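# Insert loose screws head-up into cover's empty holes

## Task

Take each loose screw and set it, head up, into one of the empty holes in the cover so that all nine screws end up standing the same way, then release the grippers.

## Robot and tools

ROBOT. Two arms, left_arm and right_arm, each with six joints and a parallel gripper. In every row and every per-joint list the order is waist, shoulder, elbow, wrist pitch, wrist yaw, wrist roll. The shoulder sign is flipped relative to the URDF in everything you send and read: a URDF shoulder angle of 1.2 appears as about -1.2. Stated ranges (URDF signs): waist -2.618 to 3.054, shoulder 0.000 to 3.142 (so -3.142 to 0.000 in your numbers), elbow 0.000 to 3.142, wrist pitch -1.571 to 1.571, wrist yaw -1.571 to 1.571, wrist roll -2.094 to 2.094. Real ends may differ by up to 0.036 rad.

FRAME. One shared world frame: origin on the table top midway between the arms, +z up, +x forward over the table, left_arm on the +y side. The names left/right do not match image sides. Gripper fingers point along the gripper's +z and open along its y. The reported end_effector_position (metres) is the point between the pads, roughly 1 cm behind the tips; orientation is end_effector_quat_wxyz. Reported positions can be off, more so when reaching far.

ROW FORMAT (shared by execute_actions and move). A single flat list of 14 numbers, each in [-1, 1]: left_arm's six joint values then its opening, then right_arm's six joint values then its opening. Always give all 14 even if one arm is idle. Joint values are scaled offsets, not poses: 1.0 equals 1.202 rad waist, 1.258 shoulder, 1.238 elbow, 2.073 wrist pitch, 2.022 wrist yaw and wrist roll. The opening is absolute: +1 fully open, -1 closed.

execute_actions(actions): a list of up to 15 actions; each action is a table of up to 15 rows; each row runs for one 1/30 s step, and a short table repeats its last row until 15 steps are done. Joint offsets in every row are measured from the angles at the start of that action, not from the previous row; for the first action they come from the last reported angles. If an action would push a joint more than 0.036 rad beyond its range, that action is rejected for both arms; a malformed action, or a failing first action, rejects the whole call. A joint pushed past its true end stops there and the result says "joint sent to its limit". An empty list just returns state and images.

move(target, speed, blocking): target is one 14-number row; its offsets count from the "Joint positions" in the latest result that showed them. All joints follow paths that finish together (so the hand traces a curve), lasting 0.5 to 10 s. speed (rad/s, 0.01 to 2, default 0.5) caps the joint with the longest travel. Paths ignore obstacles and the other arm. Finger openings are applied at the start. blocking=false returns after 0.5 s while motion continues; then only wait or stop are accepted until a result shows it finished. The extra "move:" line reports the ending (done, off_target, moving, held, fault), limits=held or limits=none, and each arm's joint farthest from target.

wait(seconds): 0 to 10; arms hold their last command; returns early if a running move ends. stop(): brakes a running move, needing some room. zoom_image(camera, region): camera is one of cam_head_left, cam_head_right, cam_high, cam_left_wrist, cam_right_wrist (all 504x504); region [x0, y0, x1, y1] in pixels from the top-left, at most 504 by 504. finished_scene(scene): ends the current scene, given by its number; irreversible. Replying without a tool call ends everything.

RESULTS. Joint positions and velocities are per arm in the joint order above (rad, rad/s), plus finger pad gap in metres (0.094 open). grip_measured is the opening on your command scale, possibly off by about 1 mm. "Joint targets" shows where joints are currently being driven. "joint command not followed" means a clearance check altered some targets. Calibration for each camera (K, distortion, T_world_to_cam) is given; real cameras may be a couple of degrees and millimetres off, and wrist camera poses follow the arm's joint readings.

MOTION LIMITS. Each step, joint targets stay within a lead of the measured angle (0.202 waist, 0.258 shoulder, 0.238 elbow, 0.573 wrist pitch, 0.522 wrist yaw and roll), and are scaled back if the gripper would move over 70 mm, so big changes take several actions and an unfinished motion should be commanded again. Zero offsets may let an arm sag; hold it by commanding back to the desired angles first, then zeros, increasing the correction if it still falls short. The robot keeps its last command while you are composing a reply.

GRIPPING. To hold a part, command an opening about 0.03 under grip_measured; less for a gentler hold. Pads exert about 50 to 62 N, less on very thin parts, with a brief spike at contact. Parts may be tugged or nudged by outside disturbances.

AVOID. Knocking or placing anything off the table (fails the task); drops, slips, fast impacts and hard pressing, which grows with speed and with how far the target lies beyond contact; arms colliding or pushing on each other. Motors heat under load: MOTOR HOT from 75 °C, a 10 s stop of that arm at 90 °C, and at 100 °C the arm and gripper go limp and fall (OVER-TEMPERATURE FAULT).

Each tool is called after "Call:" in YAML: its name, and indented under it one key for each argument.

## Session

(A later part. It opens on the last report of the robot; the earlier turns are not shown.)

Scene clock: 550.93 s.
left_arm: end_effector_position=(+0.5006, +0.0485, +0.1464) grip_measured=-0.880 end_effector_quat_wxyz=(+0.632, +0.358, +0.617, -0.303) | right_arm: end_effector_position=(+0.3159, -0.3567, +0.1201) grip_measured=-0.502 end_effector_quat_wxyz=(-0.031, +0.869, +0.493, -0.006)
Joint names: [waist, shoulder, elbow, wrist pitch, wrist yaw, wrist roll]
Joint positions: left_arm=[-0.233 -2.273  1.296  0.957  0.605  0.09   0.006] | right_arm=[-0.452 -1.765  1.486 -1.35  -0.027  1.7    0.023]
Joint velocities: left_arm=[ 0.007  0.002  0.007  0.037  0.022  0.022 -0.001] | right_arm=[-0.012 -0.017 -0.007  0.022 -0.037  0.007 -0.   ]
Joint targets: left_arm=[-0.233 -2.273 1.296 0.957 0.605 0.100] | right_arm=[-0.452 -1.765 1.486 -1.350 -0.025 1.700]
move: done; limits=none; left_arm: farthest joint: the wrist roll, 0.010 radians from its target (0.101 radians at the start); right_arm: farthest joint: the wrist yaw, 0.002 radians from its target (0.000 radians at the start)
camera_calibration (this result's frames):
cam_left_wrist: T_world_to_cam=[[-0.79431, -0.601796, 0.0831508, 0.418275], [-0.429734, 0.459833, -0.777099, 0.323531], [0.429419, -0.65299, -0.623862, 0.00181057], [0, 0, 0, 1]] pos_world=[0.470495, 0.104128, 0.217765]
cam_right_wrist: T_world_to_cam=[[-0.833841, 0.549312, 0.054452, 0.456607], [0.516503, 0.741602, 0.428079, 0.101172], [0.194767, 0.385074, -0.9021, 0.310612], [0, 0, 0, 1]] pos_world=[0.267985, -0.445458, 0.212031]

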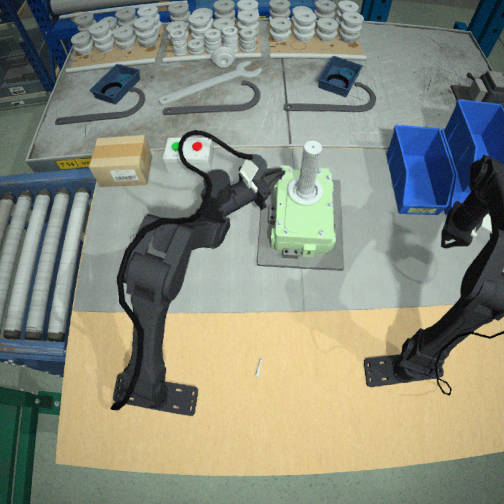

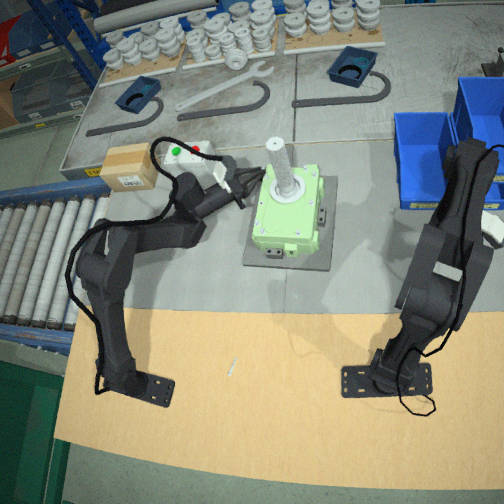

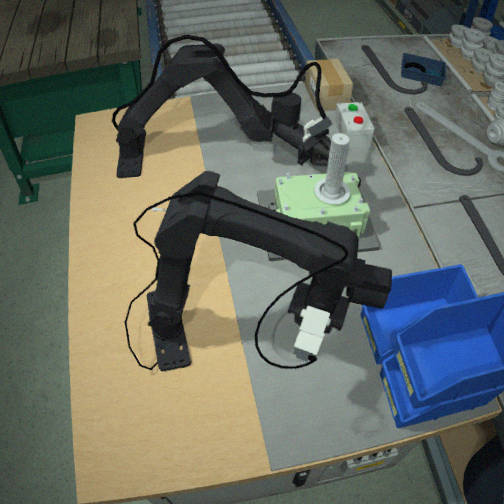

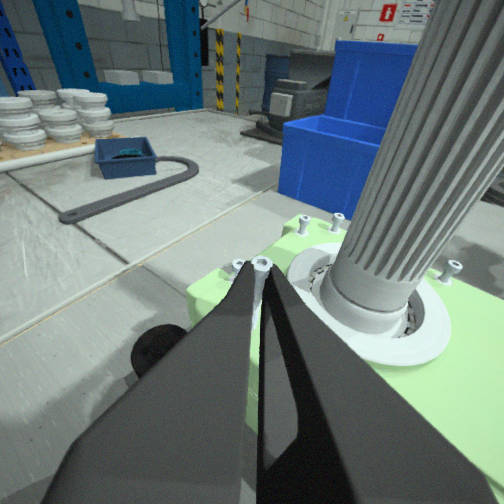

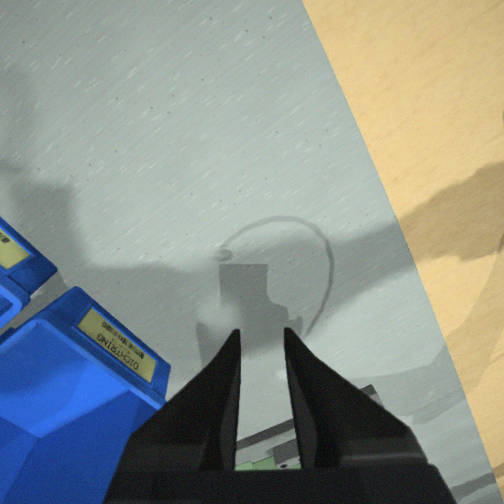

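Call:
move:
  target: [0.117,-0.275,0.573,-0.164,0.398,0,-0.93,0,0,0,0,0,0,-0.5]
  speed: 0.25

Call:
zoom_image:
  camera: "cam_head_right"
  region: [248, 155, 288, 195]

Call:
zoom_image:
  camera: "cam_head_left"
  region: [262, 155, 302, 195]

Call:
zoom_image:
  camera: "cam_left_wrist"
  region: [200, 250, 320, 370]

Scene clock: 573.63 s.
left_arm: end_effector_position=(+0.5069, +0.0514, +0.1610) grip_measured=-0.880 end_effector_quat_wxyz=(+0.511, +0.540, +0.455, -0.490) | right_arm: end_effector_position=(+0.3161, -0.3563, +0.1202) grip_measured=-0.502 end_effector_quat_wxyz=(-0.032, +0.869, +0.493, -0.005)
Joint names: [waist, shoulder, elbow, wrist pitch, wrist yaw, wrist roll]
Joint positions: left_arm=[-0.099 -2.603  1.979  0.641  1.402  0.09   0.006] | right_arm=[-0.452 -1.765  1.486 -1.35  -0.03   1.7    0.023]
Joint velocities: left_arm=[ 0.007  0.002  0.017 -0.022 -0.081  0.037 -0.   ] | right_arm=[ 0.002  0.002  0.002  0.051  0.037 -0.066 -0.   ]
Joint targets: left_arm=[-0.093 -2.619 2.005 0.617 1.410 0.090] | right_arm=[-0.452 -1.765 1.486 -1.350 -0.027 1.700]
move: off_target (left_arm); limits=none; left_arm: farthest joint: the elbow, 0.027 radians from its target (0.709 radians at the start); right_arm: farthest joint: the wrist yaw, 0.003 radians from its target (0.000 radians at the start)
camera_calibration (this result's frames):
cam_left_wrist: T_world_to_cam=[[-0.998303, 0.0154189, 0.0561636, 0.499868], [-0.0350979, 0.610282, -0.791406, 0.130712], [-0.0464783, -0.792034, -0.608705, 0.256125], [0, 0, 0, 1]] pos_world=[0.515511, 0.115381, 0.231276]
cam_right_wrist: T_world_to_cam=[[-0.833819, 0.549307, 0.0548486, 0.45648], [0.51621, 0.740635, 0.430101, 0.10031], [0.195635, 0.38694, -0.901113, 0.310719], [0, 0, 0, 1]] pos_world=[0.268053, -0.44527, 0.211812]

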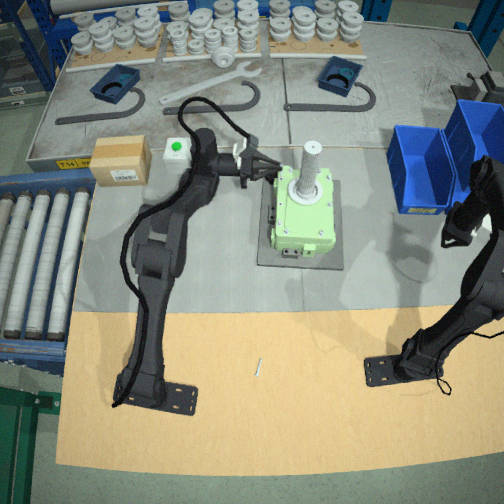

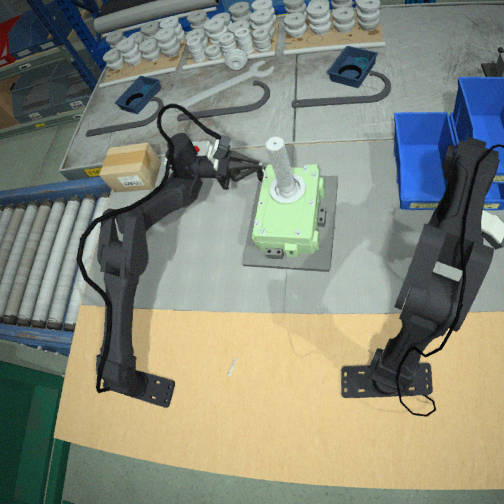

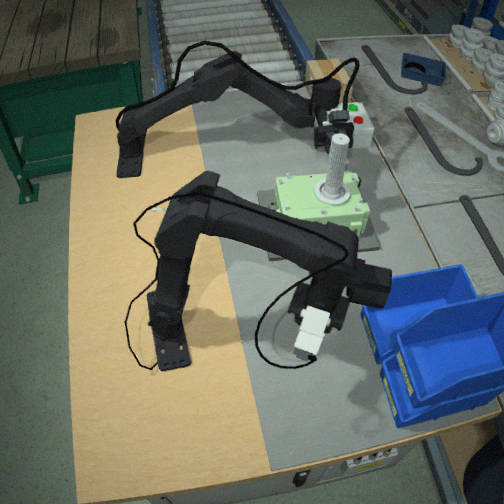

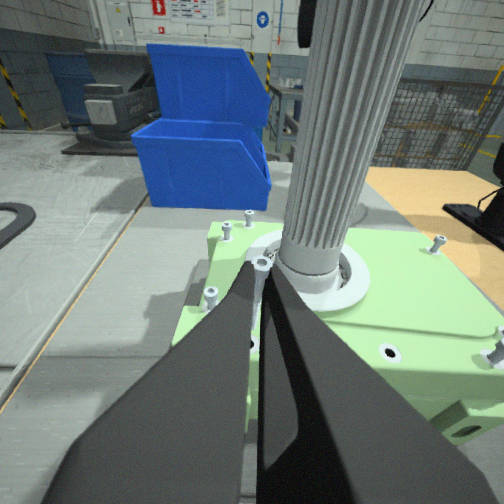

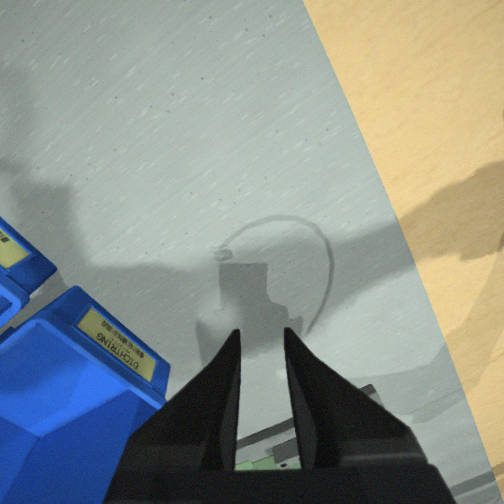

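Region (248, 155, 288, 195) of cam_head_right's 504x504 image, scaled by 12.600, with more detail than that image has.

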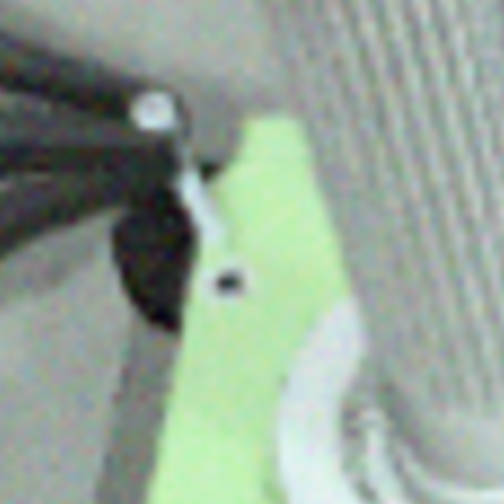

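Region (262, 155, 302, 195) of cam_head_left's 504x504 image, scaled by 12.600, with more detail than that image has.

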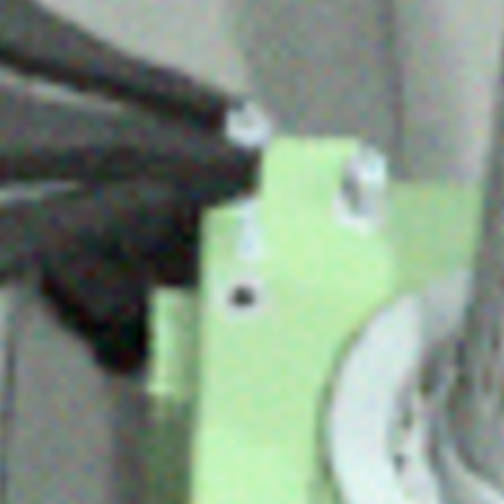

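Region (200, 250, 320, 370) of cam_left_wrist's 504x504 image, scaled by 4.200, with more detail than that image has.

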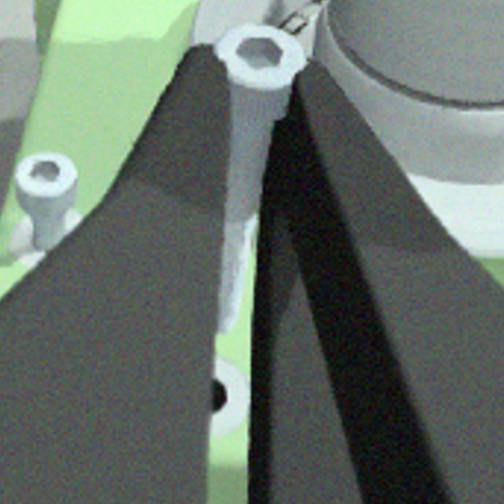

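Call:
move:
  target: [0,-0.026,0,0,0,0,-0.93,0,0,0,0,0,0,-0.5]
  speed: 0.03

Call:
zoom_image:
  camera: "cam_head_right"
  region: [248, 155, 288, 195]

Call:
zoom_image:
  camera: "cam_head_left"
  region: [262, 155, 302, 195]

Call:
zoom_image:
  camera: "cam_left_wrist"
  region: [200, 250, 320, 370]

Scene clock: 587.17 s.
left_arm: end_effector_position=(+0.5076, +0.0513, +0.1492) grip_measured=-0.880 end_effector_quat_wxyz=(+0.505, +0.536, +0.461, -0.495) | right_arm: end_effector_position=(+0.3163, -0.3559, +0.1202) grip_measured=-0.502 end_effector_quat_wxyz=(-0.032, +0.869, +0.493, -0.004)
Joint names: [waist, shoulder, elbow, wrist pitch, wrist yaw, wrist roll]
Joint positions: left_arm=[-0.099 -2.624  1.979  0.641  1.402  0.09   0.006] | right_arm=[-0.452 -1.765  1.486 -1.35  -0.032  1.7    0.023]
Joint velocities: left_arm=[-0.002 -0.002 -0.002  0.051 -0.037  0.022 -0.   ] | right_arm=[-0.017 -0.012  0.012 -0.037 -0.007  0.066  0.   ]
Joint targets: left_arm=[-0.099 -2.636 1.979 0.641 1.402 0.090] | right_arm=[-0.452 -1.765 1.486 -1.350 -0.030 1.700]
move: done; limits=none; left_arm: farthest joint: the shoulder, 0.011 radians from its target (0.032 radians at the start); right_arm: farthest joint: the wrist yaw, 0.002 radians from its target (0.000 radians at the start)
camera_calibration (this result's frames):
cam_left_wrist: T_world_to_cam=[[-0.996913, 0.0154702, 0.076973, 0.497394], [-0.0512712, 0.614204, -0.78748, 0.128914], [-0.0594596, -0.788995, -0.611515, 0.255682], [0, 0, 0, 1]] pos_world=[0.51767, 0.114857, 0.219585]
cam_right_wrist: T_world_to_cam=[[-0.833797, 0.5493, 0.0552452, 0.456352], [0.515916, 0.739663, 0.432121, 0.0994482], [0.196501, 0.388804, -0.900122, 0.310824], [0, 0, 0, 1]] pos_world=[0.268121, -0.445082, 0.211594]

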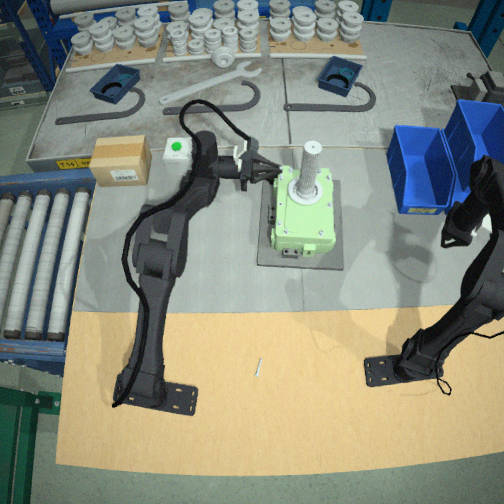

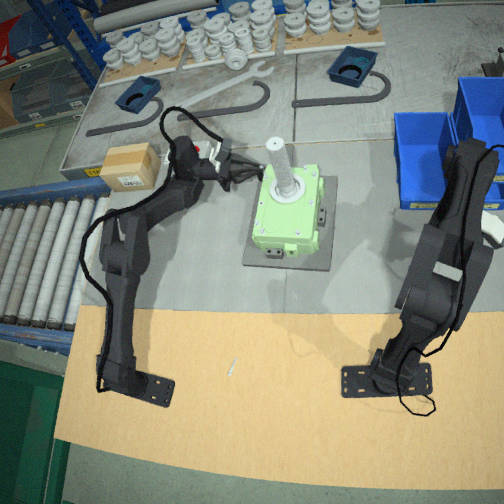

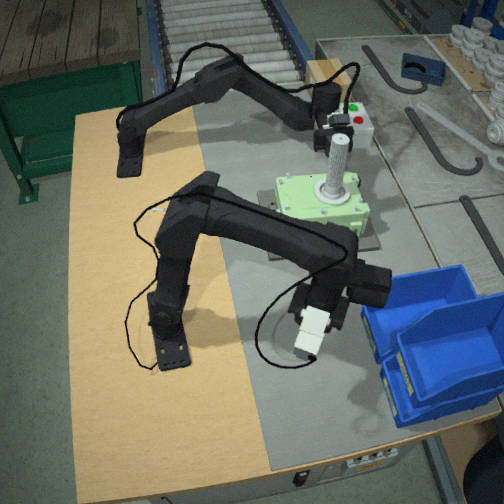

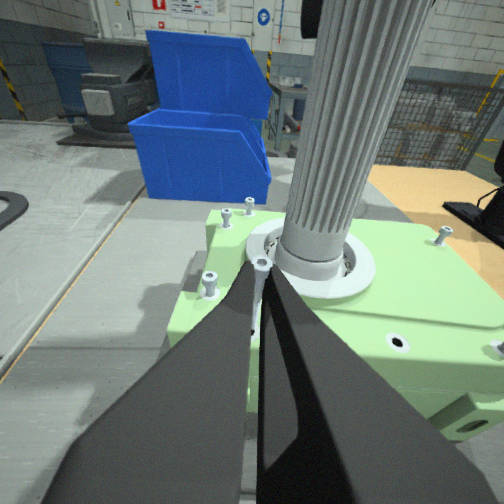

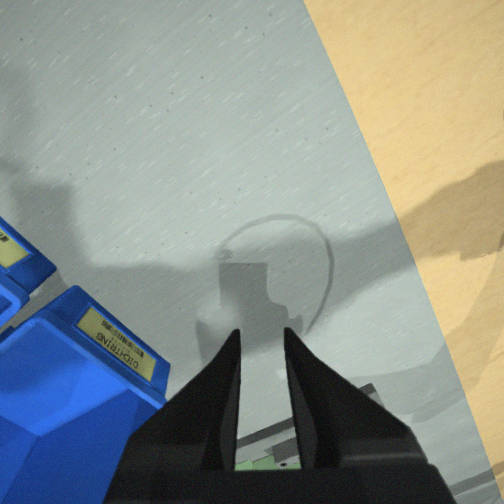

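Region (248, 155, 288, 195) of cam_head_right's 504x504 image, scaled by 12.600, with more detail than that image has.

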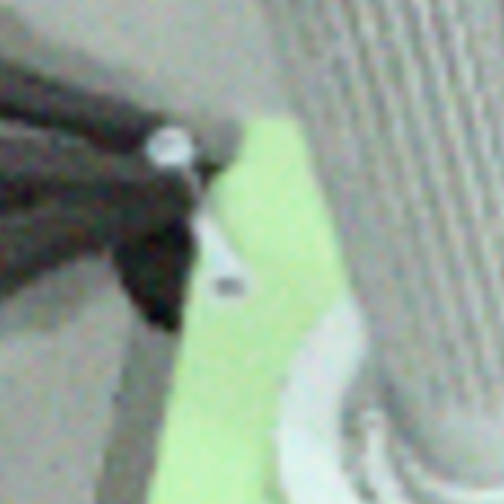

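Region (262, 155, 302, 195) of cam_head_left's 504x504 image, scaled by 12.600, with more detail than that image has.

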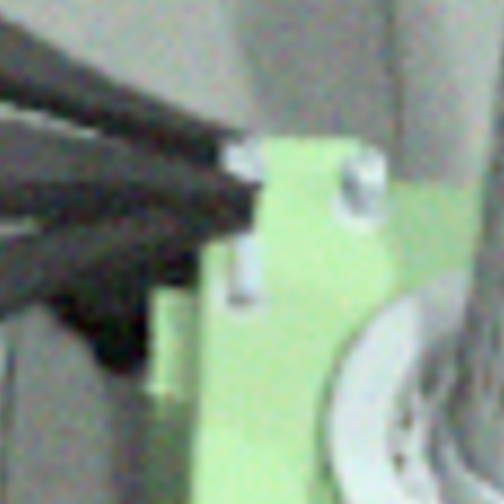

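Region (200, 250, 320, 370) of cam_left_wrist's 504x504 image, scaled by 4.200, with more detail than that image has.

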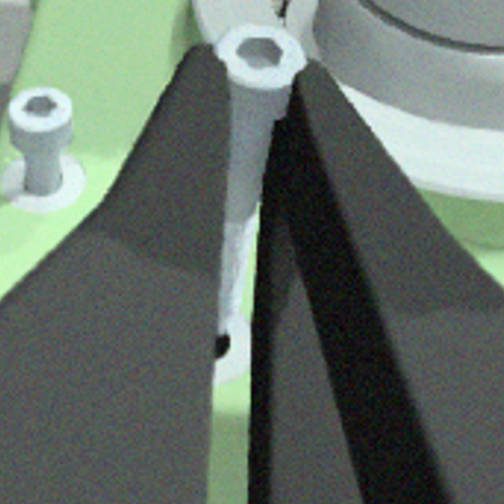

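Call:
move:
  target: [0.007,0,0,0,0,0.017,-0.93,0,0,0,0,0,0,-0.5]
  speed: 0.02

Call:
zoom_image:
  camera: "cam_head_left"
  region: [262, 155, 302, 195]

Call:
zoom_image:
  camera: "cam_left_wrist"
  region: [200, 250, 320, 370]

Scene clock: 602.03 s.
left_arm: end_effector_position=(+0.5076, +0.0513, +0.1492) grip_measured=-0.880 end_effector_quat_wxyz=(+0.511, +0.542, +0.455, -0.488) | right_arm: end_effector_position=(+0.3164, -0.3555, +0.1202) grip_measured=-0.502 end_effector_quat_wxyz=(-0.033, +0.869, +0.493, -0.003)
Joint names: [waist, shoulder, elbow, wrist pitch, wrist yaw, wrist roll]
Joint positions: left_arm=[-0.099 -2.624  1.979  0.641  1.402  0.115  0.006] | right_arm=[-0.452 -1.765  1.486 -1.35  -0.034  1.7    0.023]
Joint velocities: left_arm=[ 0.007 -0.002 -0.012 -0.066  0.007  0.022  0.001] | right_arm=[ 0.007 -0.002 -0.002  0.022 -0.007 -0.007 -0.   ]
Joint targets: left_arm=[-0.091 -2.624 1.979 0.641 1.402 0.125] | right_arm=[-0.452 -1.765 1.486 -1.350 -0.032 1.700]
move: done; limits=none; left_arm: farthest joint: the wrist roll, 0.010 radians from its target (0.034 radians at the start); right_arm: farthest joint: the wrist yaw, 0.002 radians from its target (0.000 radians at the start)
camera_calibration (this result's frames):
cam_left_wrist: T_world_to_cam=[[-0.998492, 0.0155932, 0.0526403, 0.501818], [-0.0320482, 0.612955, -0.789467, 0.119517], [-0.0445764, -0.789964, -0.611531, 0.248179], [0, 0, 0, 1]] pos_world=[0.515955, 0.114969, 0.219708]
cam_right_wrist: T_world_to_cam=[[-0.833776, 0.549292, 0.0556418, 0.456224], [0.51562, 0.738687, 0.43414, 0.0985862], [0.197368, 0.390665, -0.899126, 0.310927], [0, 0, 0, 1]] pos_world=[0.268189, -0.444893, 0.211377]

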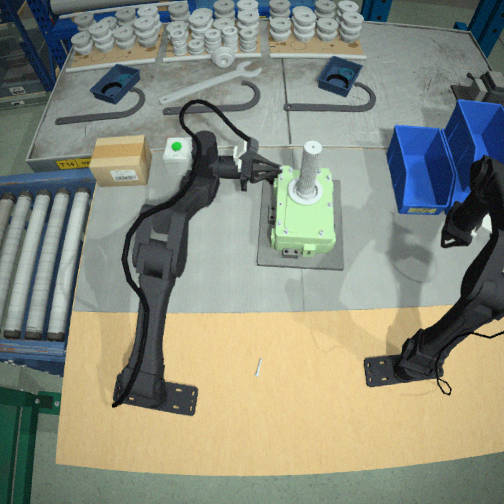

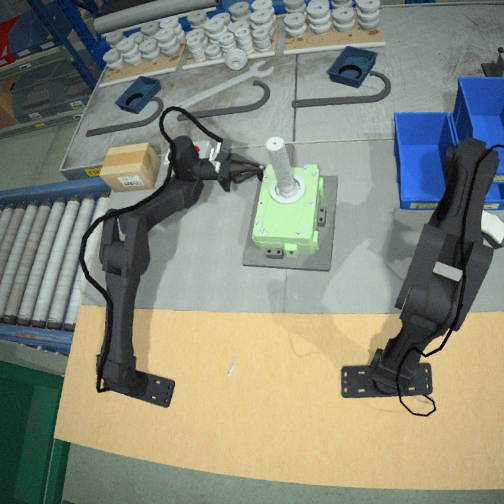

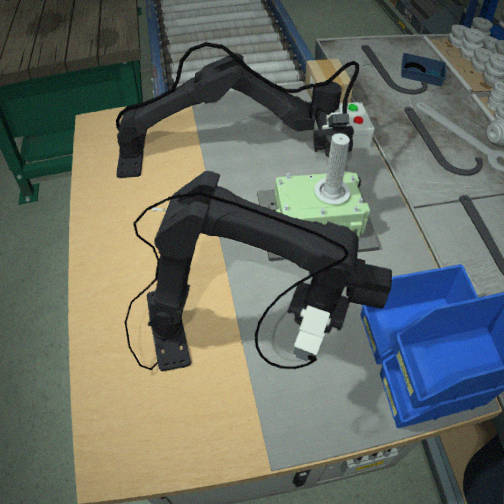

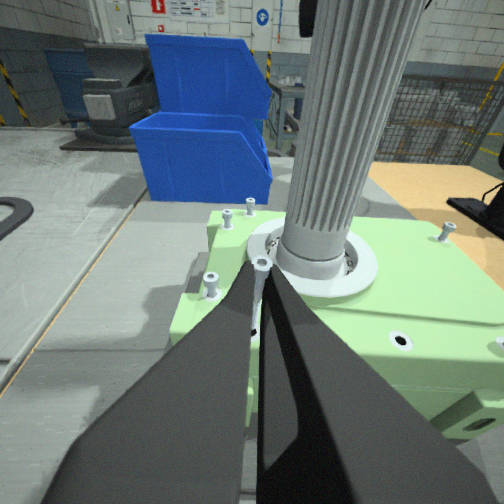

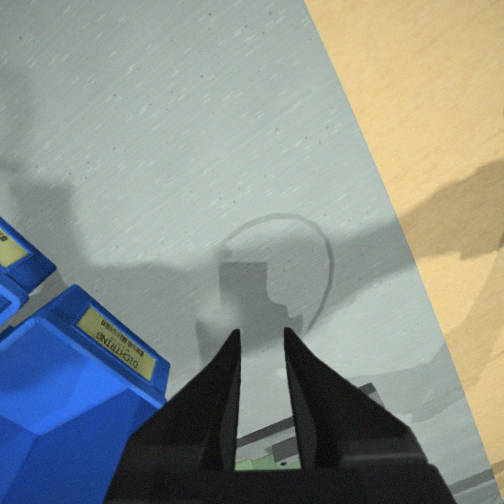

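Region (262, 155, 302, 195) of cam_head_left's 504x504 image, scaled by 12.600, with more detail than that image has.

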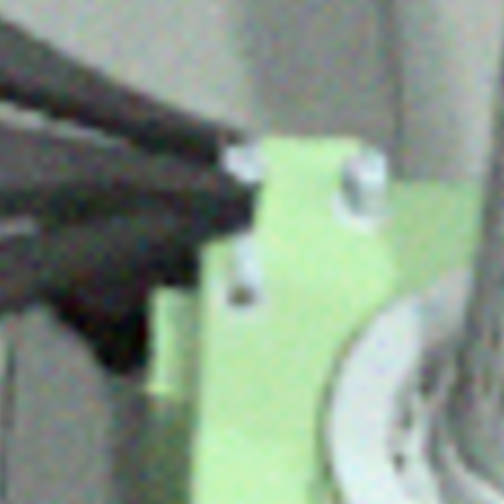

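Region (200, 250, 320, 370) of cam_left_wrist's 504x504 image, scaled by 4.200, with more detail than that image has.

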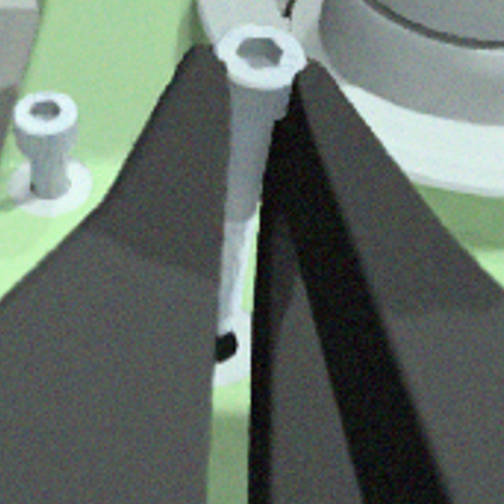

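Call:
move:
  target: [0.009,-0.022,0,0,0,0,-0.93,0,0,0,0,0,0,-0.5]
  speed: 0.015

Call:
zoom_image:
  camera: "cam_head_left"
  region: [262, 155, 302, 195]

Call:
zoom_image:
  camera: "cam_left_wrist"
  region: [200, 250, 320, 370]

Scene clock: 611.60 s.
left_arm: end_effector_position=(+0.5083, +0.0522, +0.1454) grip_measured=-0.880 end_effector_quat_wxyz=(+0.510, +0.541, +0.456, -0.489) | right_arm: end_effector_position=(+0.3166, -0.3552, +0.1202) grip_measured=-0.502 end_effector_quat_wxyz=(-0.034, +0.869, +0.493, -0.003)
Joint names: [waist, shoulder, elbow, wrist pitch, wrist yaw, wrist roll]
Joint positions: left_arm=[-0.097 -2.632  1.979  0.644  1.403  0.115  0.006] | right_arm=[-0.452 -1.765  1.486 -1.35  -0.037  1.7    0.023]
Joint velocities: left_arm=[ 0.002  0.012 -0.002 -0.11  -0.051  0.022 -0.   ] | right_arm=[-0.027 -0.007  0.002  0.095 -0.007 -0.037 -0.001]
Joint targets: left_arm=[-0.088 -2.652 1.979 0.641 1.402 0.114] | right_arm=[-0.452 -1.765 1.486 -1.350 -0.034 1.700]
move: done; limits=none; left_arm: farthest joint: the shoulder, 0.020 radians from its target (0.027 radians at the start); right_arm: farthest joint: the wrist yaw, 0.003 radians from its target (0.000 radians at the start)
camera_calibration (this result's frames):
cam_left_wrist: T_world_to_cam=[[-0.998328, 0.0144048, 0.0559802, 0.50214], [-0.0353797, 0.613587, -0.788834, 0.117574], [-0.0457118, -0.789496, -0.612052, 0.247319], [0, 0, 0, 1]] pos_world=[0.516765, 0.115882, 0.216009]
cam_right_wrist: T_world_to_cam=[[-0.833755, 0.549284, 0.0560384, 0.456096], [0.515322, 0.737707, 0.436155, 0.0977239], [0.198233, 0.392524, -0.898125, 0.311028], [0, 0, 0, 1]] pos_world=[0.268257, -0.444704, 0.21116]

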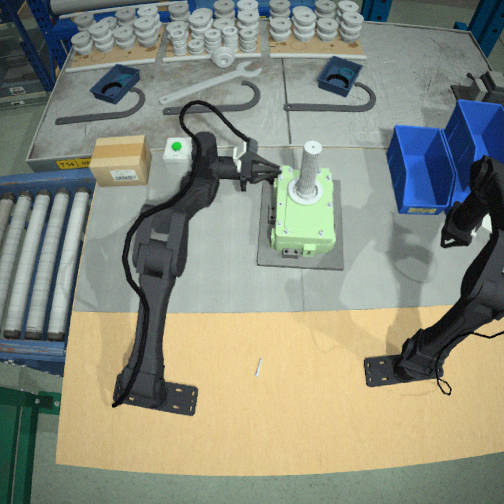

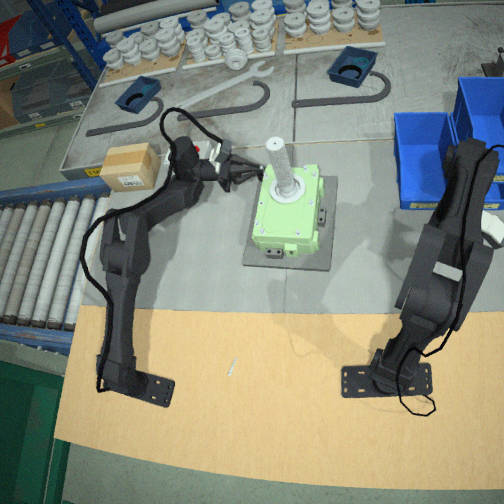

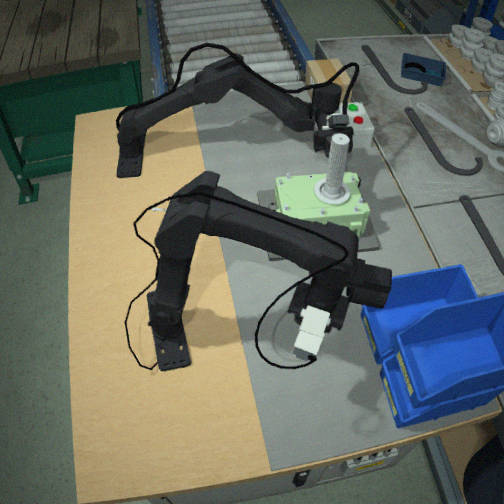

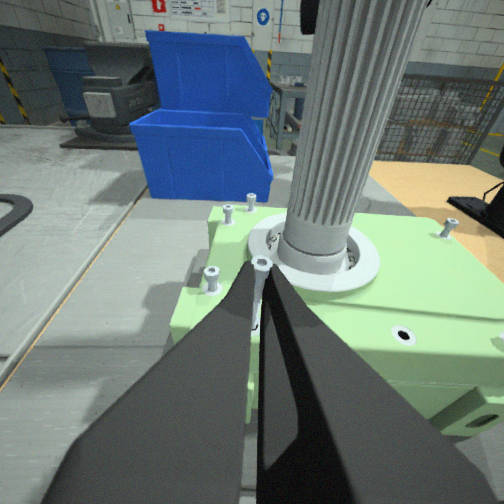

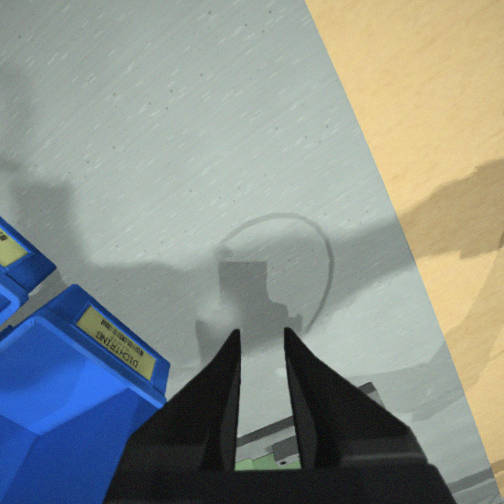

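Region (262, 155, 302, 195) of cam_head_left's 504x504 image, scaled by 12.600, with more detail than that image has.

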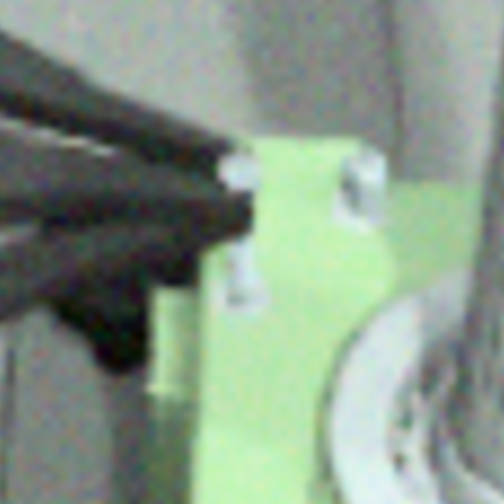

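Region (200, 250, 320, 370) of cam_left_wrist's 504x504 image, scaled by 4.200, with more detail than that image has.

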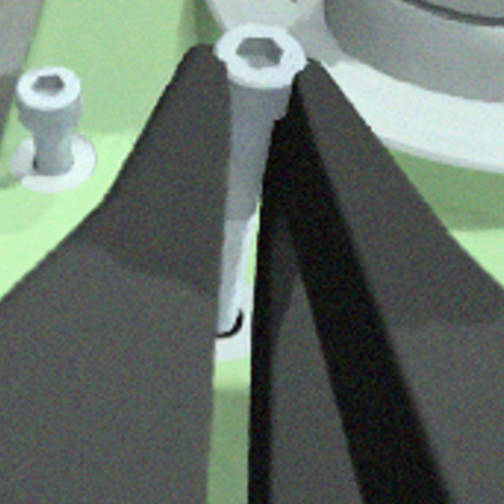

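Call:
move:
  target: [0,-0.028,0,0,0,-0.01,-0.93,0,0,0,0,0,0,-0.5]
  speed: 0.015

Call:
zoom_image:
  camera: "cam_left_wrist"
  region: [200, 250, 320, 370]

Scene clock: 619.87 s.
left_arm: end_effector_position=(+0.5082, +0.0522, +0.1449) grip_measured=-0.880 end_effector_quat_wxyz=(+0.510, +0.541, +0.456, -0.490) | right_arm: end_effector_position=(+0.3168, -0.3548, +0.1202) grip_measured=-0.502 end_effector_quat_wxyz=(-0.034, +0.869, +0.493, -0.002)
Joint names: [waist, shoulder, elbow, wrist pitch, wrist yaw, wrist roll]
Joint positions: left_arm=[-0.097 -2.635  1.979  0.657  1.404  0.104  0.006] | right_arm=[-0.452 -1.765  1.486 -1.35  -0.039  1.7    0.023]
Joint velocities: left_arm=[-0.007  0.002  0.007 -0.037 -0.066  0.066 -0.001] | right_arm=[-0.002  0.022 -0.007  0.051 -0.022  0.051  0.   ]
Joint targets: left_arm=[-0.097 -2.667 1.979 0.644 1.403 0.095] | right_arm=[-0.452 -1.765 1.486 -1.350 -0.037 1.700]
move: off_target (left_arm); limits=none; left_arm: farthest joint: the shoulder, 0.032 radians from its target (0.036 radians at the start); right_arm: farthest joint: the wrist yaw, 0.002 radians from its target (0.000 radians at the start)
camera_calibration (this result's frames):
cam_left_wrist: T_world_to_cam=[[-0.99821, 0.0156278, 0.0577222, 0.501689], [-0.0360782, 0.612408, -0.789718, 0.117655], [-0.0476911, -0.790387, -0.610748, 0.247808], [0, 0, 0, 1]] pos_world=[0.516854, 0.115971, 0.215304]
cam_right_wrist: T_world_to_cam=[[-0.833734, 0.549275, 0.056435, 0.455968], [0.515022, 0.736723, 0.438169, 0.0968614], [0.199098, 0.394381, -0.897119, 0.311127], [0, 0, 0, 1]] pos_world=[0.268326, -0.444514, 0.210944]

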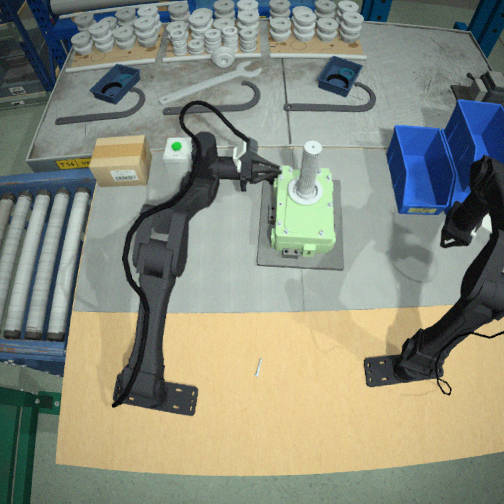

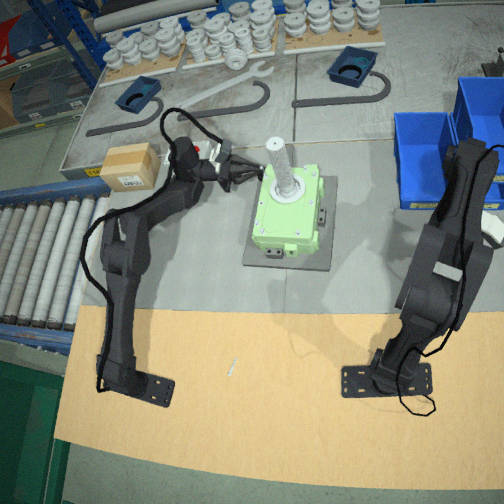

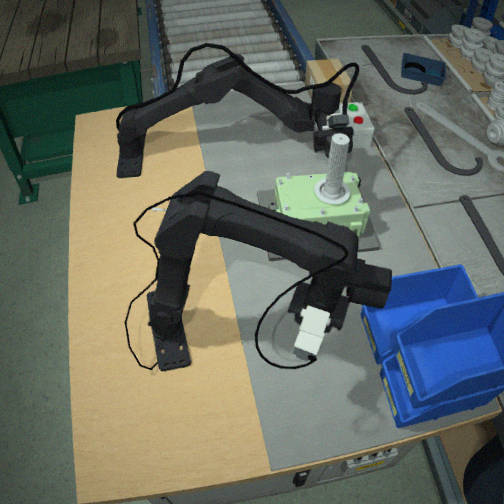

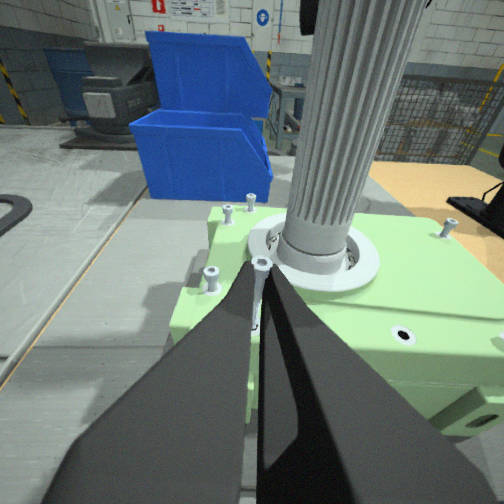

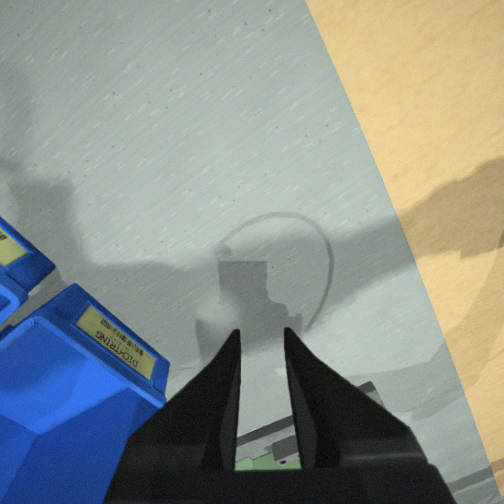

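Region (200, 250, 320, 370) of cam_left_wrist's 504x504 image, scaled by 4.200, with more detail than that image has.

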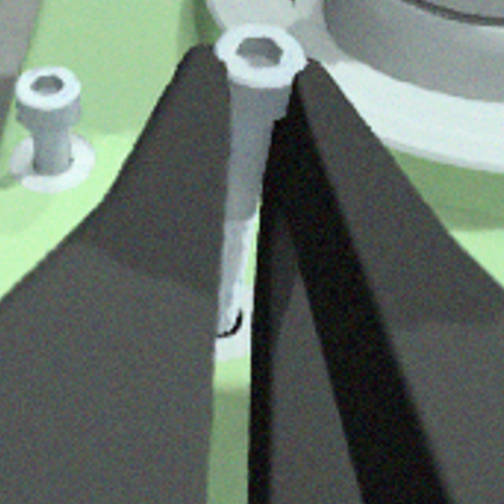

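Call:
move:
  target: [0.009,-0.016,0,0,0.008,-0.017,-0.93,0,0,0,0,0,0,-0.5]
  speed: 0.015

Call:
zoom_image:
  camera: "cam_left_wrist"
  region: [200, 250, 320, 370]

Scene clock: 629.27 s.
left_arm: end_effector_position=(+0.5080, +0.0531, +0.1451) grip_measured=-0.880 end_effector_quat_wxyz=(+0.505, +0.536, +0.460, -0.496) | right_arm: end_effector_position=(+0.3169, -0.3545, +0.1202) grip_measured=-0.502 end_effector_quat_wxyz=(-0.035, +0.869, +0.493, -0.001)
Joint names: [waist, shoulder, elbow, wrist pitch, wrist yaw, wrist roll]
Joint positions: left_arm=[-0.096 -2.635  1.979  0.662  1.408  0.08   0.006] | right_arm=[-0.452 -1.765  1.486 -1.35  -0.041  1.7    0.023]
Joint velocities: left_arm=[ 0.027  0.017  0.002 -0.037  0.037 -0.007 -0.001] | right_arm=[-0.012  0.012  0.012 -0.007 -0.066  0.051 -0.   ]
Joint targets: left_arm=[-0.086 -2.655 1.979 0.657 1.420 0.069] | right_arm=[-0.452 -1.765 1.486 -1.350 -0.039 1.700]
move: done; limits=none; left_arm: farthest joint: the shoulder, 0.020 radians from its target (0.020 radians at the start); right_arm: farthest joint: the wrist yaw, 0.002 radians from its target (0.000 radians at the start)
camera_calibration (this result's frames):
cam_left_wrist: T_world_to_cam=[[-0.996833, 0.0174952, 0.0775693, 0.497849], [-0.0505929, 0.61304, -0.78843, 0.124448], [-0.0613468, -0.789858, -0.610214, 0.255421], [0, 0, 0, 1]] pos_world=[0.518237, 0.116745, 0.215362]
cam_right_wrist: T_world_to_cam=[[-0.833717, 0.549266, 0.0567655, 0.455861], [0.51477, 0.7359, 0.439845, 0.0961426], [0.199818, 0.395927, -0.896278, 0.311208], [0, 0, 0, 1]] pos_world=[0.268383, -0.444356, 0.210764]

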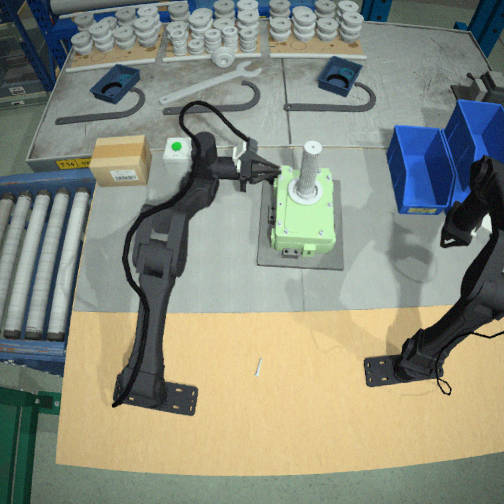

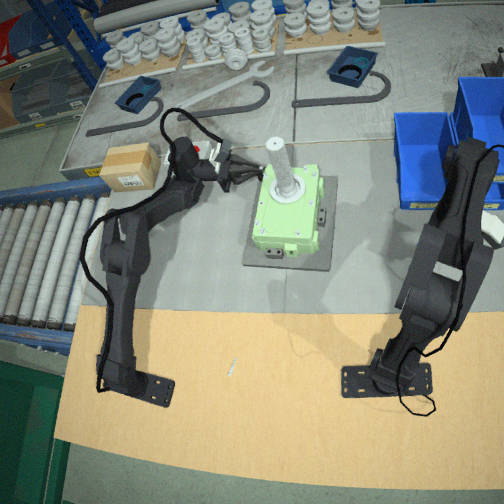

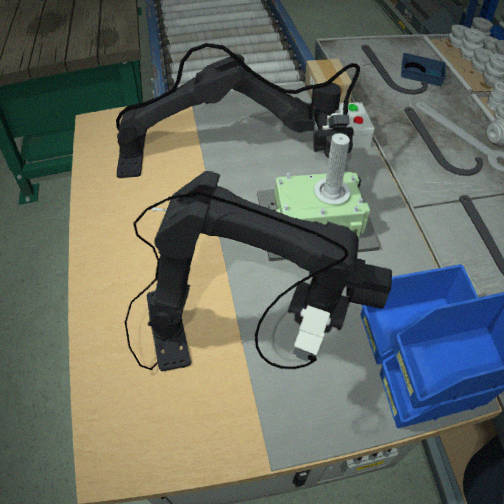

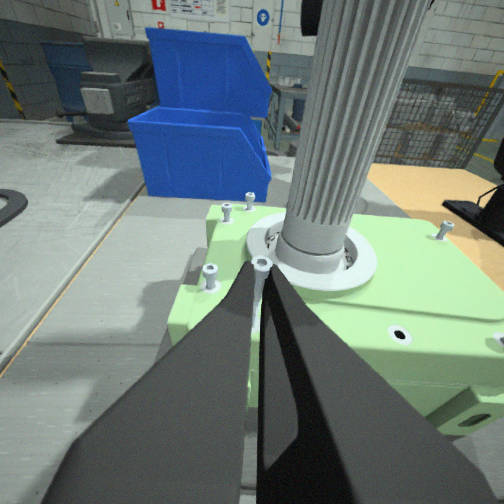

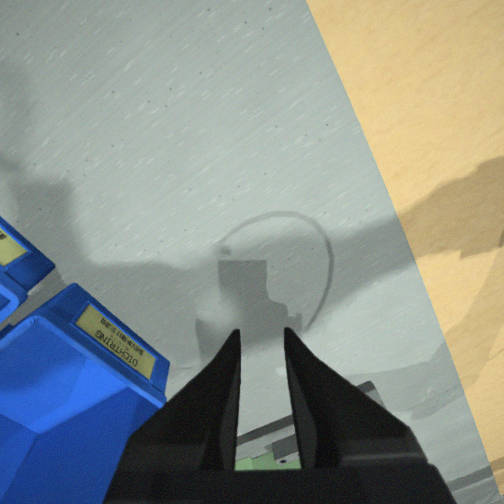

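Region (200, 250, 320, 370) of cam_left_wrist's 504x504 image, scaled by 4.200, with more detail than that image has.

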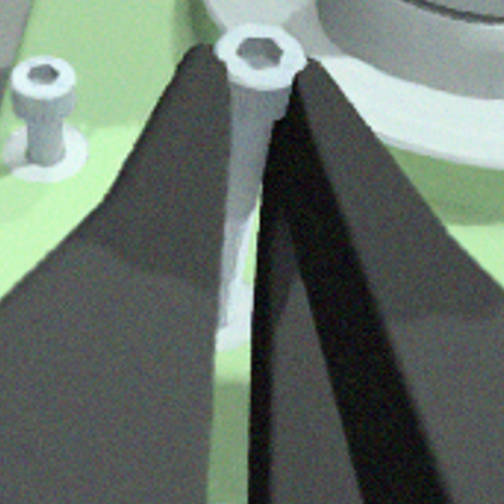

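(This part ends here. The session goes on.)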